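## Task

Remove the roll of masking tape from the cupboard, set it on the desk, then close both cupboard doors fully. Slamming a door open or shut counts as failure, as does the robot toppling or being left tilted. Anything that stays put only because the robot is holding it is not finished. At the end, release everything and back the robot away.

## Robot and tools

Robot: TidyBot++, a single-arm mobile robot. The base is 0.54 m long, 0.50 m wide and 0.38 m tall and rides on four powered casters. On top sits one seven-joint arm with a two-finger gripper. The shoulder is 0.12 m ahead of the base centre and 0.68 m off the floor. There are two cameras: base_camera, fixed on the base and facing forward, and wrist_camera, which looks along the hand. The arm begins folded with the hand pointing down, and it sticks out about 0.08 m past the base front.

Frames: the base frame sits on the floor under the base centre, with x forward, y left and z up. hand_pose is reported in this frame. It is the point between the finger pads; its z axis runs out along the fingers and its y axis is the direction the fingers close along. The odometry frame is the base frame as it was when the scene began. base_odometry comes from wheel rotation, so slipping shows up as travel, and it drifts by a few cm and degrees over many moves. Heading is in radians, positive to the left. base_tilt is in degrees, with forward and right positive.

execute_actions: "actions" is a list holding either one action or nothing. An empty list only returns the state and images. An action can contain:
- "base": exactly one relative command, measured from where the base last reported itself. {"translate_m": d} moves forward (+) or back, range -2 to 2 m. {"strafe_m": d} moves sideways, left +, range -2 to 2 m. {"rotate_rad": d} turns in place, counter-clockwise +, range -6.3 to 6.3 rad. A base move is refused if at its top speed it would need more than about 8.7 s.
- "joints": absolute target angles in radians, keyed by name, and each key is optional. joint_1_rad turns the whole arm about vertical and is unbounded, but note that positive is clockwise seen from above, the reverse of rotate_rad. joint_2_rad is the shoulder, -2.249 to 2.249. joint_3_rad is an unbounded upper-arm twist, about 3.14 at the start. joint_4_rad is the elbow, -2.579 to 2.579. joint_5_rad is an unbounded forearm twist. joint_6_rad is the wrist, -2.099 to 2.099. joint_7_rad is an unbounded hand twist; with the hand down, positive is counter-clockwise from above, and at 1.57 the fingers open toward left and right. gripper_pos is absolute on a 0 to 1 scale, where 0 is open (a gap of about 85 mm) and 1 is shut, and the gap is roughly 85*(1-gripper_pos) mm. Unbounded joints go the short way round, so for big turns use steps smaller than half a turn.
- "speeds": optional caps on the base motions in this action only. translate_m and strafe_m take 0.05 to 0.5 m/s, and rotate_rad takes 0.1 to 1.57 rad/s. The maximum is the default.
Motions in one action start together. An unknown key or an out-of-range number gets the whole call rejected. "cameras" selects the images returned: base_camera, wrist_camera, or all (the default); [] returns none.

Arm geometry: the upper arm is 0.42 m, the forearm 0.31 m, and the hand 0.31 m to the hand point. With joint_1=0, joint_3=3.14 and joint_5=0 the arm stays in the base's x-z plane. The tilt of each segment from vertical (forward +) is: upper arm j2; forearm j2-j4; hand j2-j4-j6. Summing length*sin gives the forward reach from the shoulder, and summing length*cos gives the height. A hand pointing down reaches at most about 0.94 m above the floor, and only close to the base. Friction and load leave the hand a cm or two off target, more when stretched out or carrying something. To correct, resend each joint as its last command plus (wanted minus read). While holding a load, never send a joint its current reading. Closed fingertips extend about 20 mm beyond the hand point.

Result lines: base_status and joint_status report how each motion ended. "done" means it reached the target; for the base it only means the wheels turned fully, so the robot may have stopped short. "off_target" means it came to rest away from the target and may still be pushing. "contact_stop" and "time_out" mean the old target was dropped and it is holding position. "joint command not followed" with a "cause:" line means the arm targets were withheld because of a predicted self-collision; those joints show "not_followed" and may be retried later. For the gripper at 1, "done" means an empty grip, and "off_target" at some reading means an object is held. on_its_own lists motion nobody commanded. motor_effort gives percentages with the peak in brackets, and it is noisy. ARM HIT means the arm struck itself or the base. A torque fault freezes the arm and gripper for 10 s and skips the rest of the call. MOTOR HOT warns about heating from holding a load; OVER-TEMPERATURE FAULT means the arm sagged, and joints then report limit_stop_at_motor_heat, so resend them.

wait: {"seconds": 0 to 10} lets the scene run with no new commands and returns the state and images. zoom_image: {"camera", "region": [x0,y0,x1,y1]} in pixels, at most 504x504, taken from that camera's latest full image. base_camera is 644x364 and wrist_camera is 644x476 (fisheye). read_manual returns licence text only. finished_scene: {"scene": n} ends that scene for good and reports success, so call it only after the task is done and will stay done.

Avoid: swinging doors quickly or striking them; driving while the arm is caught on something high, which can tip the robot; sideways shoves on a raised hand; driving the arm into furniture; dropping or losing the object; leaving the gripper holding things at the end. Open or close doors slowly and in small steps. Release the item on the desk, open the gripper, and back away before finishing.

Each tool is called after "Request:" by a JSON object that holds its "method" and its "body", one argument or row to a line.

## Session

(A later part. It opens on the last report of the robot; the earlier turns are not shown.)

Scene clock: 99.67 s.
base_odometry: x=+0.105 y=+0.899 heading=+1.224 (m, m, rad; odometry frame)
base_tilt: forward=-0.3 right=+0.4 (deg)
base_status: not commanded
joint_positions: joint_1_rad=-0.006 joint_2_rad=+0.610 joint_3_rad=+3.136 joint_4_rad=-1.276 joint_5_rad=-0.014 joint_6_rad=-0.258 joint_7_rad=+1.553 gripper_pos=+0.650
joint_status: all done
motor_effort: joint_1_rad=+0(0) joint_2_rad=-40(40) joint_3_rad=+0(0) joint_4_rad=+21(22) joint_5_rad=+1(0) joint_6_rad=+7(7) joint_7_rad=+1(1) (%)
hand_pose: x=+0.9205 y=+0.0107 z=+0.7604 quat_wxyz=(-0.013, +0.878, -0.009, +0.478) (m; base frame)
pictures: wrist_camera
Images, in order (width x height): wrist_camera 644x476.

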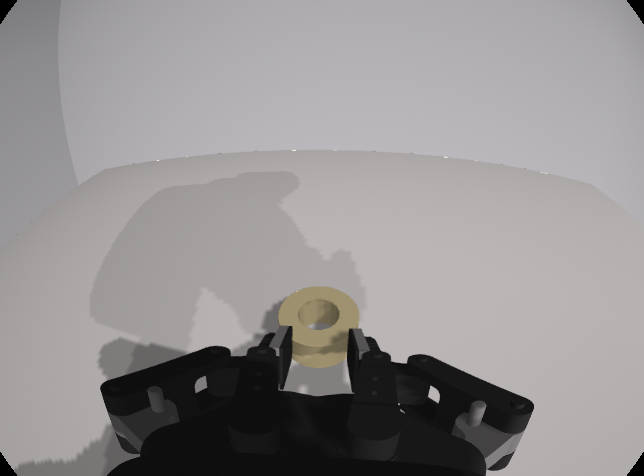

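Touched down and rotated flat. Open.

Request:
{"method": "execute_actions", "body": {
  "actions": [
    {"joints":{"gripper_pos":0.35}}
  ],
  "cameras": ["wrist_camera"]
}}

Request:
{"method": "execute_actions", "body": {
  "actions": [
    {"base":{"translate_m":-0.05},"speeds":{"translate_m":0.05}}
  ],
  "cameras": ["wrist_camera"]
}}

Scene clock: 100.43 s.
base_odometry: x=+0.105 y=+0.899 heading=+1.224 (m, m, rad; odometry frame)
base_tilt: forward=-0.3 right=+0.4 (deg)
base_status: not commanded
joint_positions: joint_1_rad=-0.006 joint_2_rad=+0.610 joint_3_rad=+3.136 joint_4_rad=-1.276 joint_5_rad=-0.014 joint_6_rad=-0.258 joint_7_rad=+1.553 gripper_pos=+0.350
joint_status: all done
motor_effort: joint_1_rad=+0(0) joint_2_rad=-40(40) joint_3_rad=-1(1) joint_4_rad=+21(22) joint_5_rad=+0(0) joint_6_rad=+7(7) joint_7_rad=+1(1) (%)
hand_pose: x=+0.9205 y=+0.0107 z=+0.7604 quat_wxyz=(-0.013, +0.878, -0.009, +0.478) (m; base frame)
pictures: wrist_camera
Images, in order (width x height): wrist_camera 644x476.

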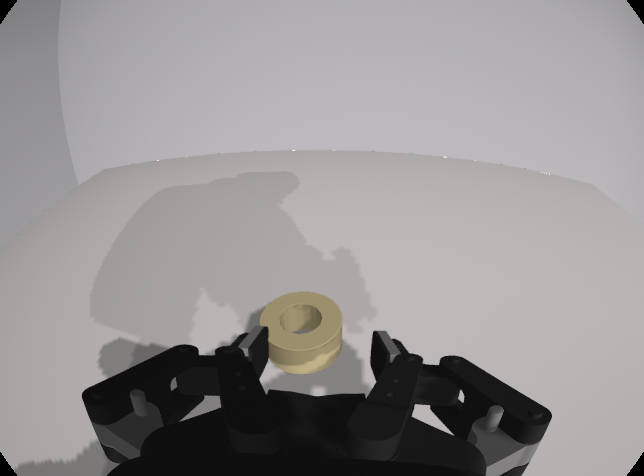

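Scene clock: 101.90 s.
base_odometry: x=+0.088 y=+0.852 heading=+1.224 (m, m, rad; odometry frame)
base_tilt: forward=-0.3 right=+0.4 (deg)
base_status: done
joint_positions: joint_1_rad=-0.006 joint_2_rad=+0.613 joint_3_rad=+3.136 joint_4_rad=-1.276 joint_5_rad=-0.014 joint_6_rad=-0.257 joint_7_rad=+1.553 gripper_pos=+0.350
joint_status: not commanded
motor_effort: joint_1_rad=+0(3) joint_2_rad=-40(43) joint_3_rad=-1(2) joint_4_rad=+23(24) joint_5_rad=+0(0) joint_6_rad=+7(7) joint_7_rad=+1(1) (%)
hand_pose: x=+0.9207 y=+0.0107 z=+0.7583 quat_wxyz=(-0.013, +0.879, -0.009, +0.477) (m; base frame)
pictures: wrist_camera
Images, in order (width x height): wrist_camera 644x476.

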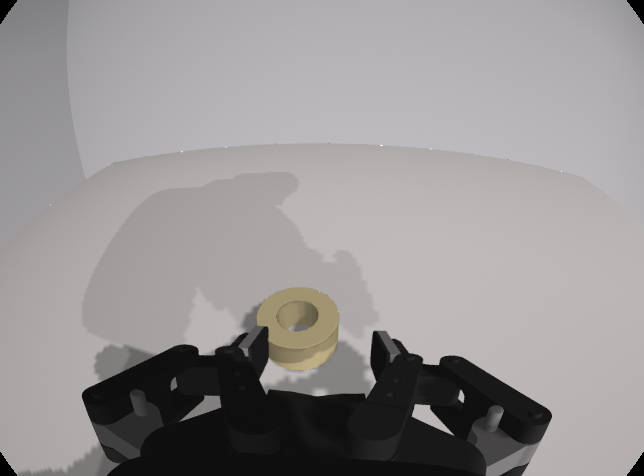

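Request:
{"method": "execute_actions", "body": {
  "actions": [
    {"joints":{"joint_2_rad":0.645,"gripper_pos":0},"base":{"translate_m":-0.04},"speeds":{"translate_m":0.05}}
  ],
  "cameras": ["wrist_camera"]
}}

Request:
{"method": "zoom_image", "body": {
  "camera": "wrist_camera",
  "region": [170,260,370,410]
}}

Scene clock: 103.30 s.
base_odometry: x=+0.074 y=+0.814 heading=+1.223 (m, m, rad; odometry frame)
base_tilt: forward=-0.3 right=+0.4 (deg)
base_status: done
joint_positions: joint_1_rad=-0.006 joint_2_rad=+0.636 joint_3_rad=+3.136 joint_4_rad=-1.277 joint_5_rad=-0.014 joint_6_rad=-0.252 joint_7_rad=+1.553 gripper_pos=+0.000
joint_status: all done
motor_effort: joint_1_rad=+0(3) joint_2_rad=-40(41) joint_3_rad=-1(2) joint_4_rad=+21(23) joint_5_rad=+0(0) joint_6_rad=+6(7) joint_7_rad=+1(1) (%)
hand_pose: x=+0.9230 y=+0.0107 z=+0.7408 quat_wxyz=(-0.013, +0.883, -0.009, +0.469) (m; base frame)
pictures: wrist_camera
Images, in order (width x height): wrist_camera 644x476.

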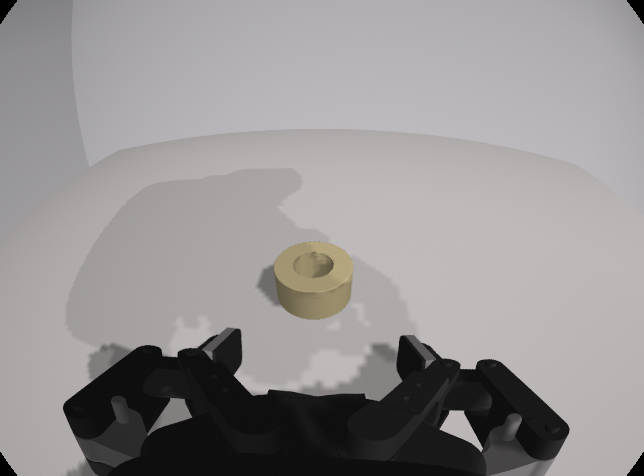

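Region (170, 260, 370, 410) of wrist_camera's 644x476 image, scaled by 2.520; it fills the top 378 rows of this view, and the rest is white.

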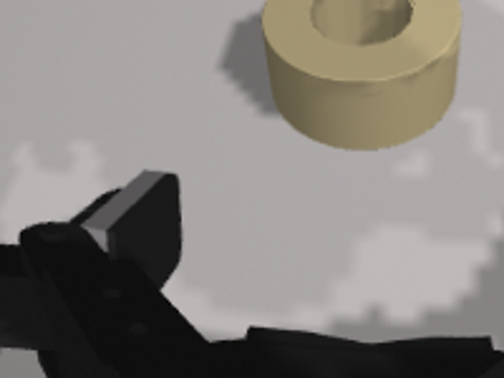

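Request:
{"method": "execute_actions", "body": {
  "actions": [
    {"joints":{"joint_2_rad":0.55}}
  ],
  "cameras": []
}}

Request:
{"method": "execute_actions", "body": {
  "actions": [
    {"base":{"translate_m":-1.89}}
  ],
  "cameras": ["wrist_camera"]
}}

Request:
{"method": "execute_actions", "body": {
  "actions": [
    {"base":{"strafe_m":-1.35},"joints":{"joint_2_rad":0.61,"joint_4_rad":-1.369,"joint_6_rad":0.44,"gripper_pos":1}}
  ],
  "cameras": ["wrist_camera"]
}}

Request:
{"method": "execute_actions", "body": {
  "actions": [
    {"base":{"rotate_rad":-0.52},"speeds":{"rotate_rad":0.5}}
  ]
}}

Scene clock: 104.63 s.
base_odometry: x=+0.074 y=+0.814 heading=+1.223 (m, m, rad; odometry frame)
base_tilt: forward=-0.3 right=+0.4 (deg)
base_status: not commanded
joint_positions: joint_1_rad=-0.006 joint_2_rad=+0.546 joint_3_rad=+3.136 joint_4_rad=-1.277 joint_5_rad=-0.014 joint_6_rad=-0.252 joint_7_rad=+1.553 gripper_pos=+0.000
joint_status: all done
motor_effort: joint_1_rad=+0(0) joint_2_rad=-39(43) joint_3_rad=+0(0) joint_4_rad=+22(23) joint_5_rad=+0(0) joint_6_rad=+7(7) joint_7_rad=+1(1) (%)
hand_pose: x=+0.9143 y=+0.0106 z=+0.8120 quat_wxyz=(-0.013, +0.861, -0.009, +0.508) (m; base frame)
pictures: none
No camera images: the call's "cameras" was empty. Leave "cameras" out to get every camera's image.

Scene clock: 109.77 s.
base_odometry: x=-0.567 y=-0.964 heading=+1.224 (m, m, rad; odometry frame)
base_tilt: forward=-0.3 right=+0.4 (deg)
base_status: done
joint_positions: joint_1_rad=-0.006 joint_2_rad=+0.548 joint_3_rad=+3.136 joint_4_rad=-1.277 joint_5_rad=-0.014 joint_6_rad=-0.252 joint_7_rad=+1.553 gripper_pos=+0.000
joint_status: not commanded
motor_effort: joint_1_rad=+0(2) joint_2_rad=-38(42) joint_3_rad=-1(2) joint_4_rad=+22(24) joint_5_rad=+0(0) joint_6_rad=+7(7) joint_7_rad=+1(1) (%)
hand_pose: x=+0.9145 y=+0.0106 z=+0.8110 quat_wxyz=(-0.013, +0.862, -0.009, +0.507) (m; base frame)
pictures: wrist_camera
Images, in order (width x height): wrist_camera 644x476.

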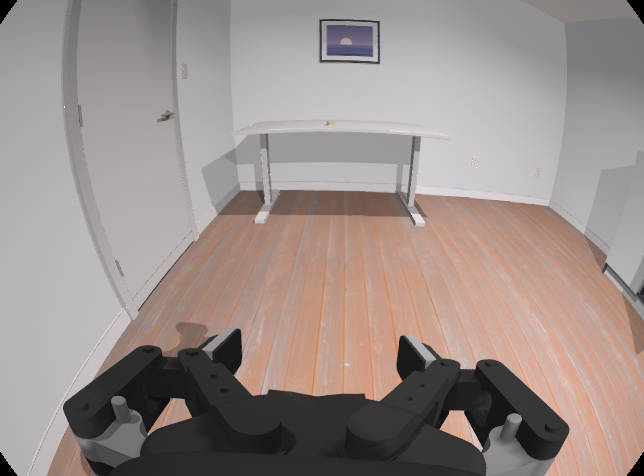

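Scene clock: 113.83 s.
base_odometry: x=+0.702 y=-1.423 heading=+1.224 (m, m, rad; odometry frame)
base_tilt: forward=-0.3 right=+0.4 (deg)
base_status: done
joint_positions: joint_1_rad=-0.005 joint_2_rad=+0.601 joint_3_rad=+3.136 joint_4_rad=-1.350 joint_5_rad=-0.014 joint_6_rad=+0.416 joint_7_rad=+1.553 gripper_pos=+0.999
joint_status: all done
motor_effort: joint_1_rad=-1(6) joint_2_rad=-40(41) joint_3_rad=-1(3) joint_4_rad=+22(23) joint_5_rad=+0(1) joint_6_rad=+8(8) joint_7_rad=+1(1) (%)
hand_pose: x=+0.9598 y=+0.0065 z=+0.9238 quat_wxyz=(-0.013, +0.694, -0.010, +0.720) (m; base frame)
pictures: wrist_camera
Images, in order (width x height): wrist_camera 644x476.

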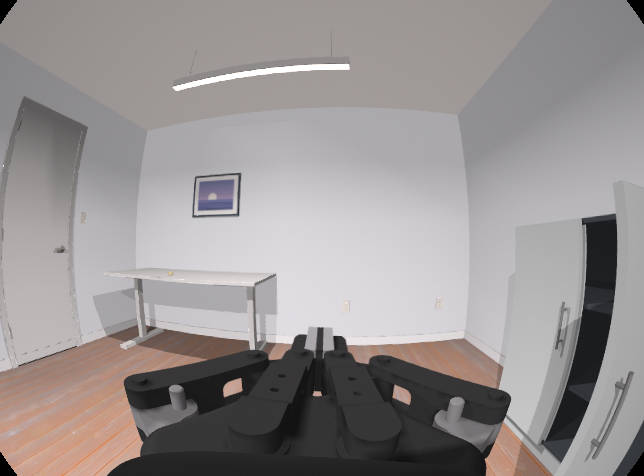

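Scene clock: 115.67 s.
base_odometry: x=+0.702 y=-1.423 heading=+0.704 (m, m, rad; odometry frame)
base_tilt: forward=-0.3 right=+0.4 (deg)
base_status: done
joint_positions: joint_1_rad=+0.005 joint_2_rad=+0.601 joint_3_rad=+3.143 joint_4_rad=-1.350 joint_5_rad=-0.014 joint_6_rad=+0.416 joint_7_rad=+1.553 gripper_pos=+0.999
joint_status: not commanded
motor_effort: joint_1_rad=+0(7) joint_2_rad=-40(41) joint_3_rad=-1(3) joint_4_rad=+23(23) joint_5_rad=+0(1) joint_6_rad=+8(8) joint_7_rad=+1(1) (%)
hand_pose: x=+0.9599 y=-0.0054 z=+0.9234 quat_wxyz=(-0.007, +0.694, -0.014, +0.720) (m; base frame)
pictures: base_camera, wrist_camera
Images, in order (width x height): base_camera 644x364, wrist_camera 644x476.

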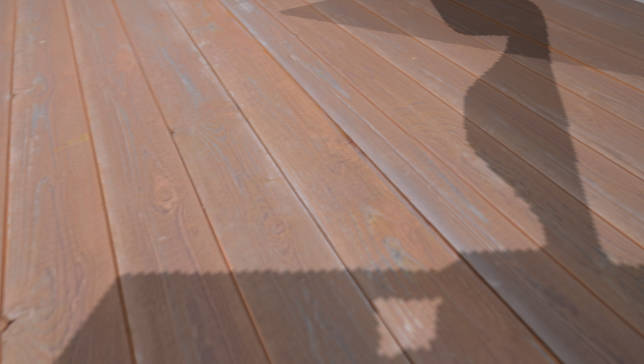

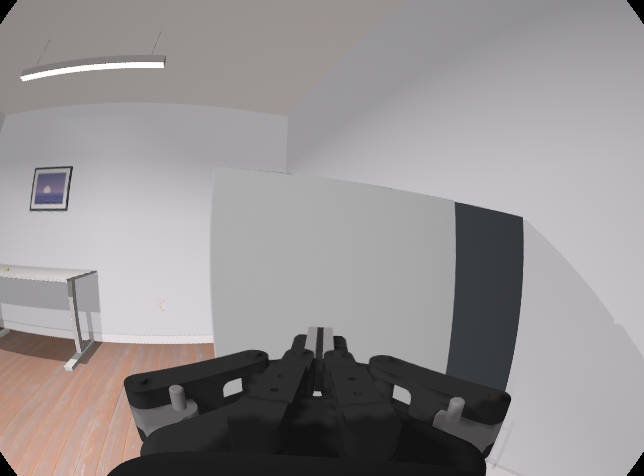

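Request:
{"method": "execute_actions", "body": {
  "actions": [
    {"base":{"translate_m":0.13},"speeds":{"translate_m":0.15}}
  ],
  "cameras": []
}}

Request:
{"method": "execute_actions", "body": {
  "actions": [
    {"base":{"translate_m":0.33},"speeds":{"translate_m":0.06}}
  ]
}}

Scene clock: 117.33 s.
base_odometry: x=+0.802 y=-1.339 heading=+0.703 (m, m, rad; odometry frame)
base_tilt: forward=-0.3 right=+0.4 (deg)
base_status: done
joint_positions: joint_1_rad=+0.005 joint_2_rad=+0.607 joint_3_rad=+3.143 joint_4_rad=-1.351 joint_5_rad=-0.014 joint_6_rad=+0.416 joint_7_rad=+1.553 gripper_pos=+0.999
joint_status: not commanded
motor_effort: joint_1_rad=+0(2) joint_2_rad=-40(42) joint_3_rad=+0(1) joint_4_rad=+22(24) joint_5_rad=+0(0) joint_6_rad=+8(9) joint_7_rad=+1(1) (%)
hand_pose: x=+0.9611 y=-0.0054 z=+0.9177 quat_wxyz=(-0.007, +0.697, -0.014, +0.717) (m; base frame)
pictures: none
No camera images: the call's "cameras" was empty. Leave "cameras" out to get every camera's image.

Scene clock: 123.30 s.
base_odometry: x=+1.054 y=-1.126 heading=+0.703 (m, m, rad; odometry frame)
base_tilt: forward=-0.3 right=+0.4 (deg)
base_status: done
joint_positions: joint_1_rad=+0.005 joint_2_rad=+0.608 joint_3_rad=+3.143 joint_4_rad=-1.352 joint_5_rad=-0.014 joint_6_rad=+0.416 joint_7_rad=+1.553 gripper_pos=+0.999
joint_status: not commanded
motor_effort: joint_1_rad=+0(4) joint_2_rad=-40(43) joint_3_rad=+0(1) joint_4_rad=+23(24) joint_5_rad=+0(1) joint_6_rad=+8(8) joint_7_rad=+1(1) (%)
hand_pose: x=+0.9613 y=-0.0054 z=+0.9165 quat_wxyz=(-0.006, +0.697, -0.014, +0.717) (m; base frame)
pictures: base_camera, wrist_camera
Images, in order (width x height): base_camera 644x364, wrist_camera 644x476.

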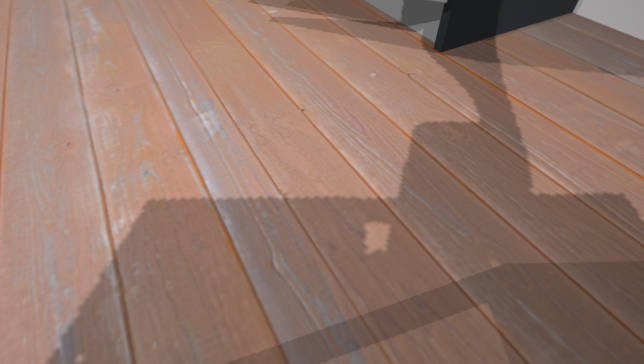

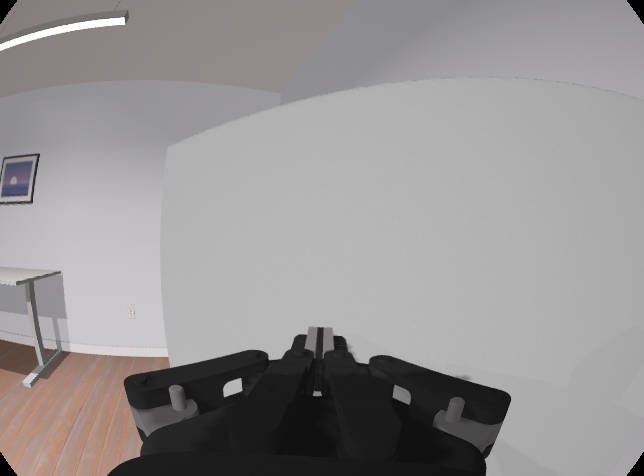

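Request:
{"method": "execute_actions", "body": {
  "actions": [
    {"base":{"translate_m":-0.05}}
  ],
  "cameras": []
}}

Request:
{"method": "execute_actions", "body": {
  "actions": [
    {"base":{"strafe_m":0.9}}
  ],
  "cameras": []
}}

Request:
{"method": "execute_actions", "body": {
  "actions": [
    {"base":{"rotate_rad":-0.75},"speeds":{"rotate_rad":0.8}}
  ]
}}

Scene clock: 124.57 s.
base_odometry: x=+1.015 y=-1.158 heading=+0.704 (m, m, rad; odometry frame)
base_tilt: forward=-0.3 right=+0.4 (deg)
base_status: done
joint_positions: joint_1_rad=+0.005 joint_2_rad=+0.606 joint_3_rad=+3.143 joint_4_rad=-1.353 joint_5_rad=-0.014 joint_6_rad=+0.416 joint_7_rad=+1.553 gripper_pos=+0.999
joint_status: not commanded
motor_effort: joint_1_rad=+0(2) joint_2_rad=-41(43) joint_3_rad=+0(2) joint_4_rad=+22(24) joint_5_rad=+0(1) joint_6_rad=+8(8) joint_7_rad=+1(1) (%)
hand_pose: x=+0.9608 y=-0.0054 z=+0.9171 quat_wxyz=(-0.007, +0.697, -0.014, +0.717) (m; base frame)
pictures: none
No camera images: the call's "cameras" was empty. Leave "cameras" out to get every camera's image.

Scene clock: 127.73 s.
base_odometry: x=+0.433 y=-0.472 heading=+0.704 (m, m, rad; odometry frame)
base_tilt: forward=-0.3 right=+0.4 (deg)
base_status: done
joint_positions: joint_1_rad=+0.004 joint_2_rad=+0.606 joint_3_rad=+3.142 joint_4_rad=-1.353 joint_5_rad=-0.014 joint_6_rad=+0.416 joint_7_rad=+1.553 gripper_pos=+0.999
joint_status: not commanded
motor_effort: joint_1_rad=+1(4) joint_2_rad=-40(41) joint_3_rad=+0(2) joint_4_rad=+23(23) joint_5_rad=+0(0) joint_6_rad=+8(8) joint_7_rad=+1(1) (%)
hand_pose: x=+0.9608 y=-0.0042 z=+0.9170 quat_wxyz=(-0.007, +0.697, -0.014, +0.717) (m; base frame)
pictures: none
No camera images: the call's "cameras" was empty. Leave "cameras" out to get every camera's image.

Scene clock: 129.63 s.
base_odometry: x=+0.433 y=-0.472 heading=-0.046 (m, m, rad; odometry frame)
base_tilt: forward=-0.3 right=+0.4 (deg)
base_status: done
joint_positions: joint_1_rad=+0.008 joint_2_rad=+0.606 joint_3_rad=+3.144 joint_4_rad=-1.353 joint_5_rad=-0.014 joint_6_rad=+0.416 joint_7_rad=+1.553 gripper_pos=+0.999
joint_status: not commanded
motor_effort: joint_1_rad=+0(7) joint_2_rad=-40(42) joint_3_rad=+0(4) joint_4_rad=+23(24) joint_5_rad=+0(1) joint_6_rad=+8(9) joint_7_rad=+1(1) (%)
hand_pose: x=+0.9608 y=-0.0089 z=+0.9169 quat_wxyz=(-0.005, +0.697, -0.016, +0.717) (m; base frame)
pictures: base_camera, wrist_camera
Images, in order (width x height): base_camera 644x364, wrist_camera 644x476.

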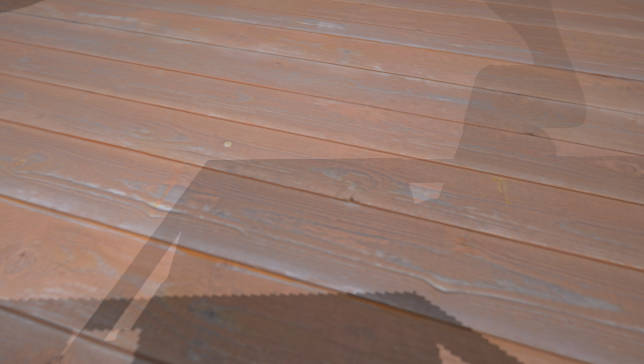

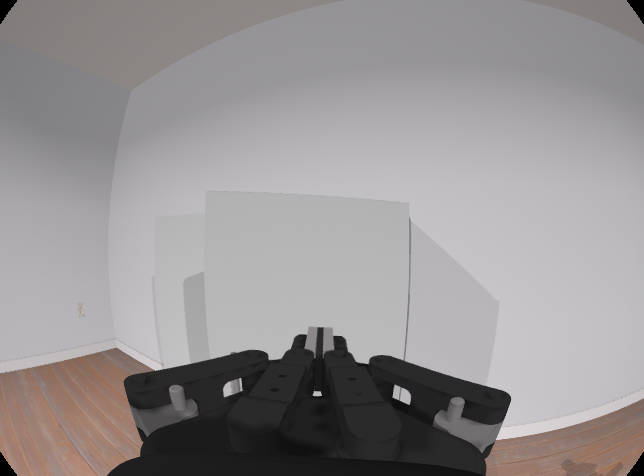

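Request:
{"method": "execute_actions", "body": {
  "actions": [
    {"base":{"strafe_m":0.11}}
  ],
  "cameras": []
}}

Request:
{"method": "execute_actions", "body": {
  "actions": [
    {"base":{"translate_m":0.24},"speeds":{"translate_m":0.2}}
  ],
  "cameras": ["wrist_camera"]
}}

Request:
{"method": "execute_actions", "body": {
  "actions": [
    {"base":{"translate_m":0.2},"speeds":{"translate_m":0.05}}
  ]
}}

Scene clock: 131.07 s.
base_odometry: x=+0.438 y=-0.361 heading=-0.047 (m, m, rad; odometry frame)
base_tilt: forward=-0.3 right=+0.4 (deg)
base_status: done
joint_positions: joint_1_rad=+0.000 joint_2_rad=+0.606 joint_3_rad=+3.141 joint_4_rad=-1.353 joint_5_rad=-0.014 joint_6_rad=+0.416 joint_7_rad=+1.553 gripper_pos=+0.999
joint_status: not commanded
motor_effort: joint_1_rad=+1(5) joint_2_rad=-40(41) joint_3_rad=+0(3) joint_4_rad=+23(22) joint_5_rad=+0(1) joint_6_rad=+8(8) joint_7_rad=+1(1) (%)
hand_pose: x=+0.9609 y=-0.0006 z=+0.9169 quat_wxyz=(-0.009, +0.697, -0.013, +0.717) (m; base frame)
pictures: none
No camera images: the call's "cameras" was empty. Leave "cameras" out to get every camera's image.

Scene clock: 133.03 s.
base_odometry: x=+0.678 y=-0.373 heading=-0.047 (m, m, rad; odometry frame)
base_tilt: forward=-0.3 right=+0.4 (deg)
base_status: done
joint_positions: joint_1_rad=+0.000 joint_2_rad=+0.608 joint_3_rad=+3.141 joint_4_rad=-1.354 joint_5_rad=-0.014 joint_6_rad=+0.416 joint_7_rad=+1.553 gripper_pos=+0.999
joint_status: not commanded
motor_effort: joint_1_rad=+0(2) joint_2_rad=-41(43) joint_3_rad=+0(2) joint_4_rad=+23(24) joint_5_rad=+0(1) joint_6_rad=+8(8) joint_7_rad=+1(1) (%)
hand_pose: x=+0.9613 y=-0.0006 z=+0.9148 quat_wxyz=(-0.009, +0.698, -0.013, +0.716) (m; base frame)
pictures: wrist_camera
Images, in order (width x height): wrist_camera 644x476.

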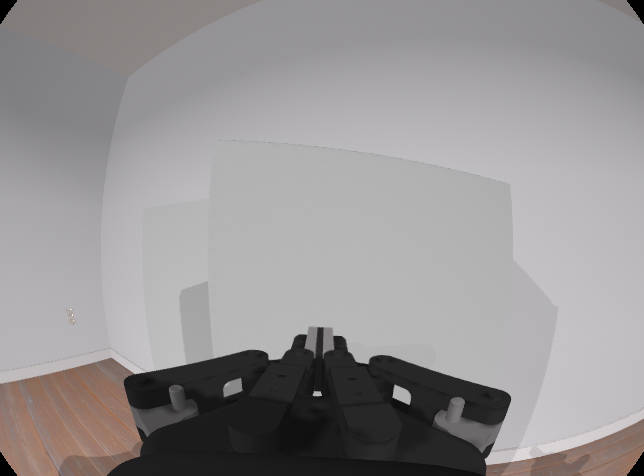

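Scene clock: 137.50 s.
base_odometry: x=+0.878 y=-0.382 heading=-0.046 (m, m, rad; odometry frame)
base_tilt: forward=-0.3 right=+0.4 (deg)
base_status: done
joint_positions: joint_1_rad=+0.000 joint_2_rad=+0.609 joint_3_rad=+3.141 joint_4_rad=-1.354 joint_5_rad=-0.014 joint_6_rad=+0.416 joint_7_rad=+1.553 gripper_pos=+0.999
joint_status: not commanded
motor_effort: joint_1_rad=+0(3) joint_2_rad=-41(43) joint_3_rad=-1(2) joint_4_rad=+22(23) joint_5_rad=+0(0) joint_6_rad=+8(8) joint_7_rad=+1(1) (%)
hand_pose: x=+0.9613 y=-0.0006 z=+0.9144 quat_wxyz=(-0.009, +0.698, -0.013, +0.716) (m; base frame)
pictures: base_camera, wrist_camera
Images, in order (width x height): base_camera 644x364, wrist_camera 644x476.

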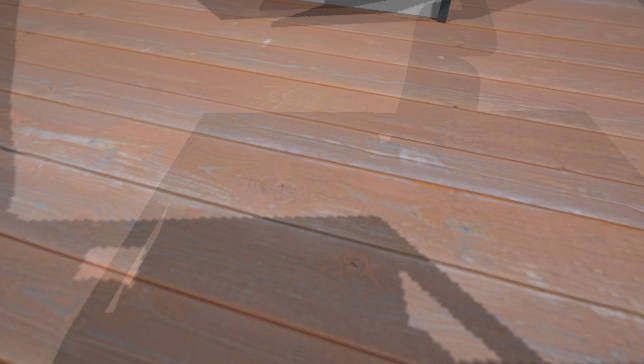

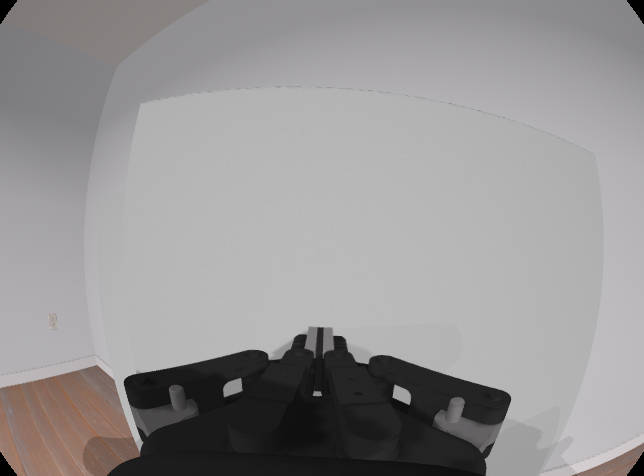

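Request:
{"method": "execute_actions", "body": {
  "actions": [
    {"base":{"translate_m":0.08},"speeds":{"translate_m":0.05}}
  ]
}}

Request:
{"method": "execute_actions", "body": {
  "actions": [
    {"base":{"translate_m":0.025},"speeds":{"translate_m":0.05}}
  ]
}}

Scene clock: 139.67 s.
base_odometry: x=+0.958 y=-0.385 heading=-0.046 (m, m, rad; odometry frame)
base_tilt: forward=-0.3 right=+0.4 (deg)
base_status: done
joint_positions: joint_1_rad=+0.000 joint_2_rad=+0.609 joint_3_rad=+3.141 joint_4_rad=-1.354 joint_5_rad=-0.014 joint_6_rad=+0.416 joint_7_rad=+1.553 gripper_pos=+0.999
joint_status: not commanded
motor_effort: joint_1_rad=+1(3) joint_2_rad=-41(43) joint_3_rad=+0(1) joint_4_rad=+21(24) joint_5_rad=+0(0) joint_6_rad=+8(8) joint_7_rad=+1(1) (%)
hand_pose: x=+0.9613 y=-0.0006 z=+0.9141 quat_wxyz=(-0.009, +0.699, -0.013, +0.715) (m; base frame)
pictures: base_camera, wrist_camera
Images, in order (width x height): base_camera 644x364, wrist_camera 644x476.

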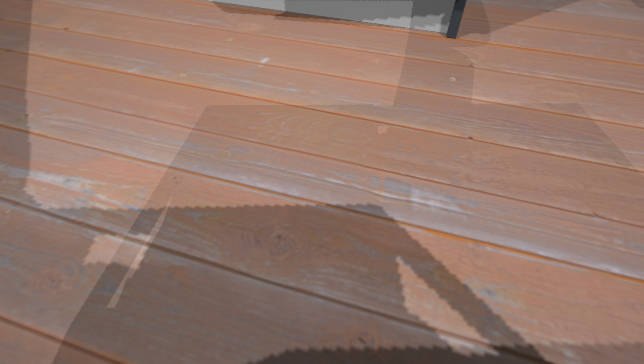

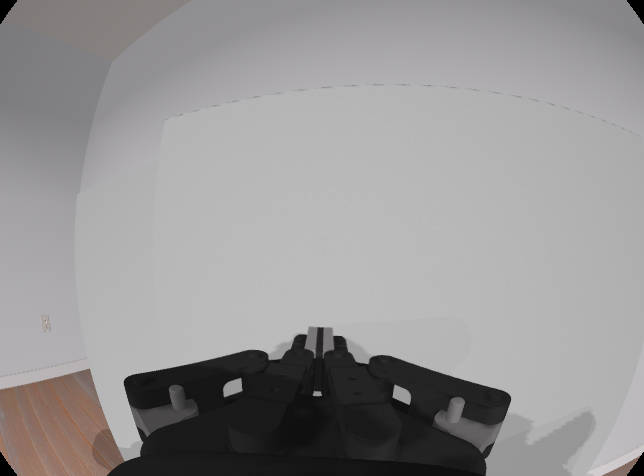

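Scene clock: 140.63 s.
base_odometry: x=+0.983 y=-0.386 heading=-0.046 (m, m, rad; odometry frame)
base_tilt: forward=-0.3 right=+0.4 (deg)
base_status: done
joint_positions: joint_1_rad=+0.000 joint_2_rad=+0.609 joint_3_rad=+3.141 joint_4_rad=-1.355 joint_5_rad=-0.014 joint_6_rad=+0.416 joint_7_rad=+1.553 gripper_pos=+0.999
joint_status: not commanded
motor_effort: joint_1_rad=+1(2) joint_2_rad=-41(43) joint_3_rad=+0(1) joint_4_rad=+22(23) joint_5_rad=+0(0) joint_6_rad=+8(9) joint_7_rad=+1(1) (%)
hand_pose: x=+0.9612 y=-0.0006 z=+0.9140 quat_wxyz=(-0.009, +0.699, -0.013, +0.715) (m; base frame)
pictures: base_camera, wrist_camera
Images, in order (width x height): base_camera 644x364, wrist_camera 644x476.

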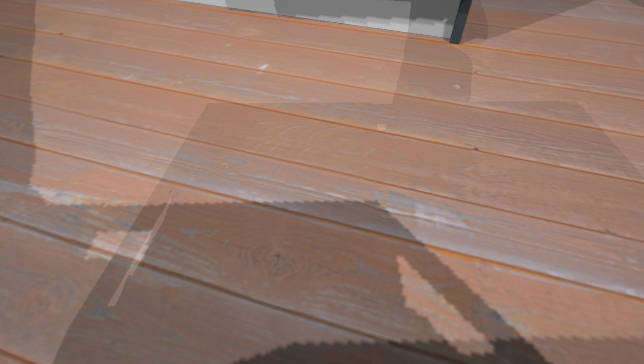

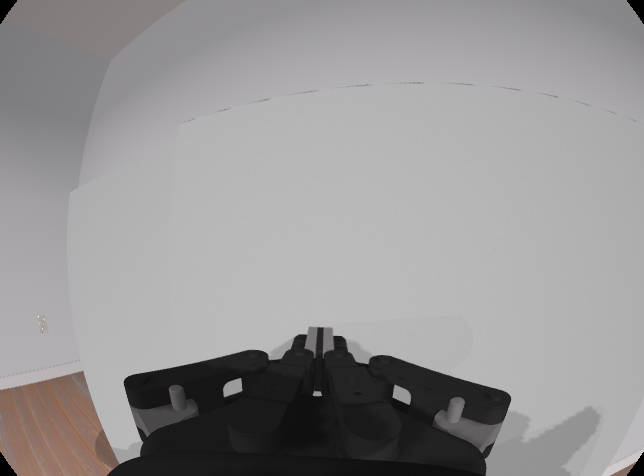

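Request:
{"method": "execute_actions", "body": {
  "actions": [
    {"base":{"translate_m":0.02},"speeds":{"translate_m":0.05}}
  ],
  "cameras": ["wrist_camera"]
}}

Request:
{"method": "execute_actions", "body": {
  "actions": [
    {"base":{"translate_m":0.015},"speeds":{"translate_m":0.05}}
  ],
  "cameras": ["wrist_camera"]
}}

Scene clock: 141.57 s.
base_odometry: x=+1.003 y=-0.387 heading=-0.045 (m, m, rad; odometry frame)
base_tilt: forward=-0.3 right=+0.4 (deg)
base_status: done
joint_positions: joint_1_rad=+0.000 joint_2_rad=+0.609 joint_3_rad=+3.141 joint_4_rad=-1.355 joint_5_rad=-0.014 joint_6_rad=+0.416 joint_7_rad=+1.553 gripper_pos=+0.999
joint_status: not commanded
motor_effort: joint_1_rad=+0(2) joint_2_rad=-40(44) joint_3_rad=-1(1) joint_4_rad=+22(24) joint_5_rad=+0(0) joint_6_rad=+8(9) joint_7_rad=+1(1) (%)
hand_pose: x=+0.9613 y=-0.0006 z=+0.9135 quat_wxyz=(-0.009, +0.699, -0.013, +0.715) (m; base frame)
pictures: wrist_camera
Images, in order (width x height): wrist_camera 644x476.

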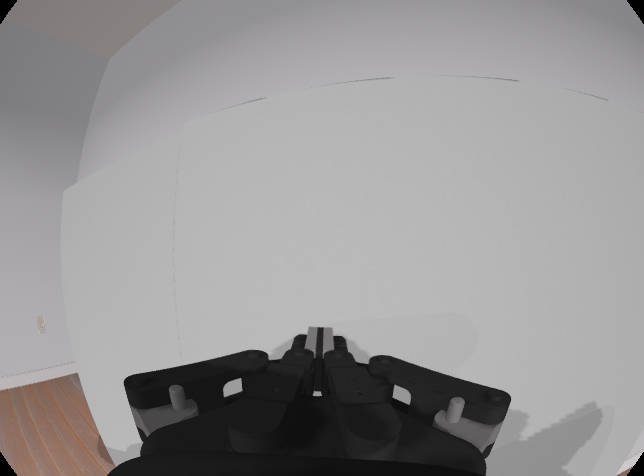

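Scene clock: 142.33 s.
base_odometry: x=+1.019 y=-0.388 heading=-0.045 (m, m, rad; odometry frame)
base_tilt: forward=-0.3 right=+0.4 (deg)
base_status: done
joint_positions: joint_1_rad=+0.000 joint_2_rad=+0.610 joint_3_rad=+3.141 joint_4_rad=-1.355 joint_5_rad=-0.014 joint_6_rad=+0.416 joint_7_rad=+1.553 gripper_pos=+0.999
joint_status: not commanded
motor_effort: joint_1_rad=+0(2) joint_2_rad=-40(42) joint_3_rad=+0(1) joint_4_rad=+22(24) joint_5_rad=+0(0) joint_6_rad=+8(8) joint_7_rad=+1(1) (%)
hand_pose: x=+0.9614 y=-0.0006 z=+0.9126 quat_wxyz=(-0.009, +0.699, -0.013, +0.715) (m; base frame)
pictures: wrist_camera
Images, in order (width x height): wrist_camera 644x476.

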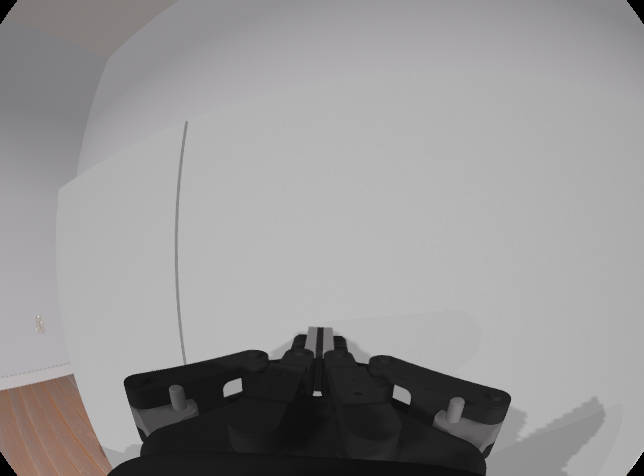

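Seems to have latched by itself. A light confirming push.

Request:
{"method": "execute_actions", "body": {
  "actions": [
    {"base":{"translate_m":0.018},"speeds":{"translate_m":0.05}}
  ],
  "cameras": ["wrist_camera"]
}}

Request:
{"method": "execute_actions", "body": {
  "actions": [
    {"base":{"translate_m":-0.5}}
  ],
  "cameras": ["wrist_camera"]
}}

Scene clock: 143.33 s.
base_odometry: x=+1.036 y=-0.388 heading=-0.045 (m, m, rad; odometry frame)
base_tilt: forward=-0.3 right=+0.4 (deg)
base_status: done
joint_positions: joint_1_rad=+0.000 joint_2_rad=+0.573 joint_3_rad=+3.136 joint_4_rad=-1.404 joint_5_rad=-0.014 joint_6_rad=+0.416 joint_7_rad=+1.553 gripper_pos=+0.999
joint_status: not commanded
motor_effort: joint_1_rad=+4(5) joint_2_rad=-32(40) joint_3_rad=+2(3) joint_4_rad=+30(34) joint_5_rad=+0(1) joint_6_rad=+9(11) joint_7_rad=+1(1) (%)
hand_pose: x=+0.9471 y=+0.0028 z=+0.9140 quat_wxyz=(-0.012, +0.704, -0.012, +0.710) (m; base frame)
pictures: wrist_camera
Images, in order (width x height): wrist_camera 644x476.

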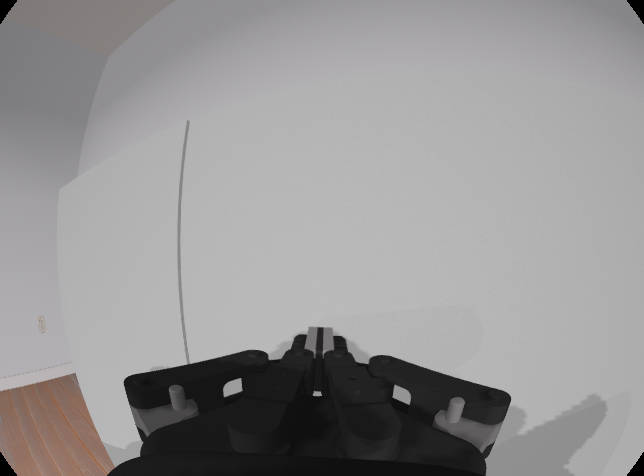

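Scene clock: 145.80 s.
base_odometry: x=+0.536 y=-0.366 heading=-0.045 (m, m, rad; odometry frame)
base_tilt: forward=-0.3 right=+0.4 (deg)
base_status: done
joint_positions: joint_1_rad=+0.000 joint_2_rad=+0.608 joint_3_rad=+3.137 joint_4_rad=-1.374 joint_5_rad=-0.014 joint_6_rad=+0.416 joint_7_rad=+1.553 gripper_pos=+0.999
joint_status: not commanded
motor_effort: joint_1_rad=+0(6) joint_2_rad=-40(43) joint_3_rad=+0(4) joint_4_rad=+22(29) joint_5_rad=+0(1) joint_6_rad=+8(9) joint_7_rad=+1(1) (%)
hand_pose: x=+0.9587 y=+0.0021 z=+0.9034 quat_wxyz=(-0.011, +0.705, -0.012, +0.709) (m; base frame)
pictures: wrist_camera
Images, in order (width x height): wrist_camera 644x476.

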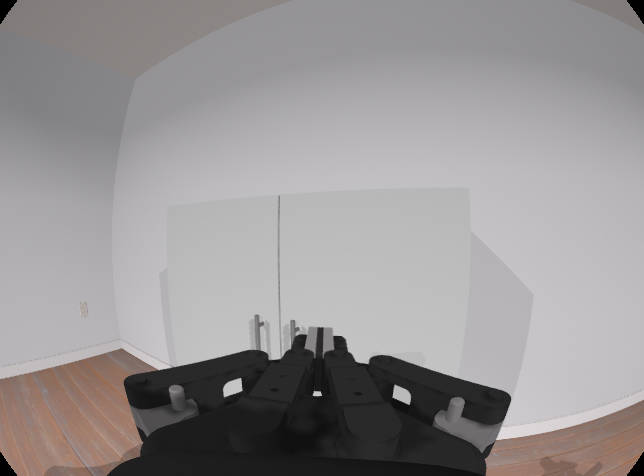

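Request:
{"method": "finished_scene", "body": {
  "scene": 1
}}

The scene is finished: the task was done.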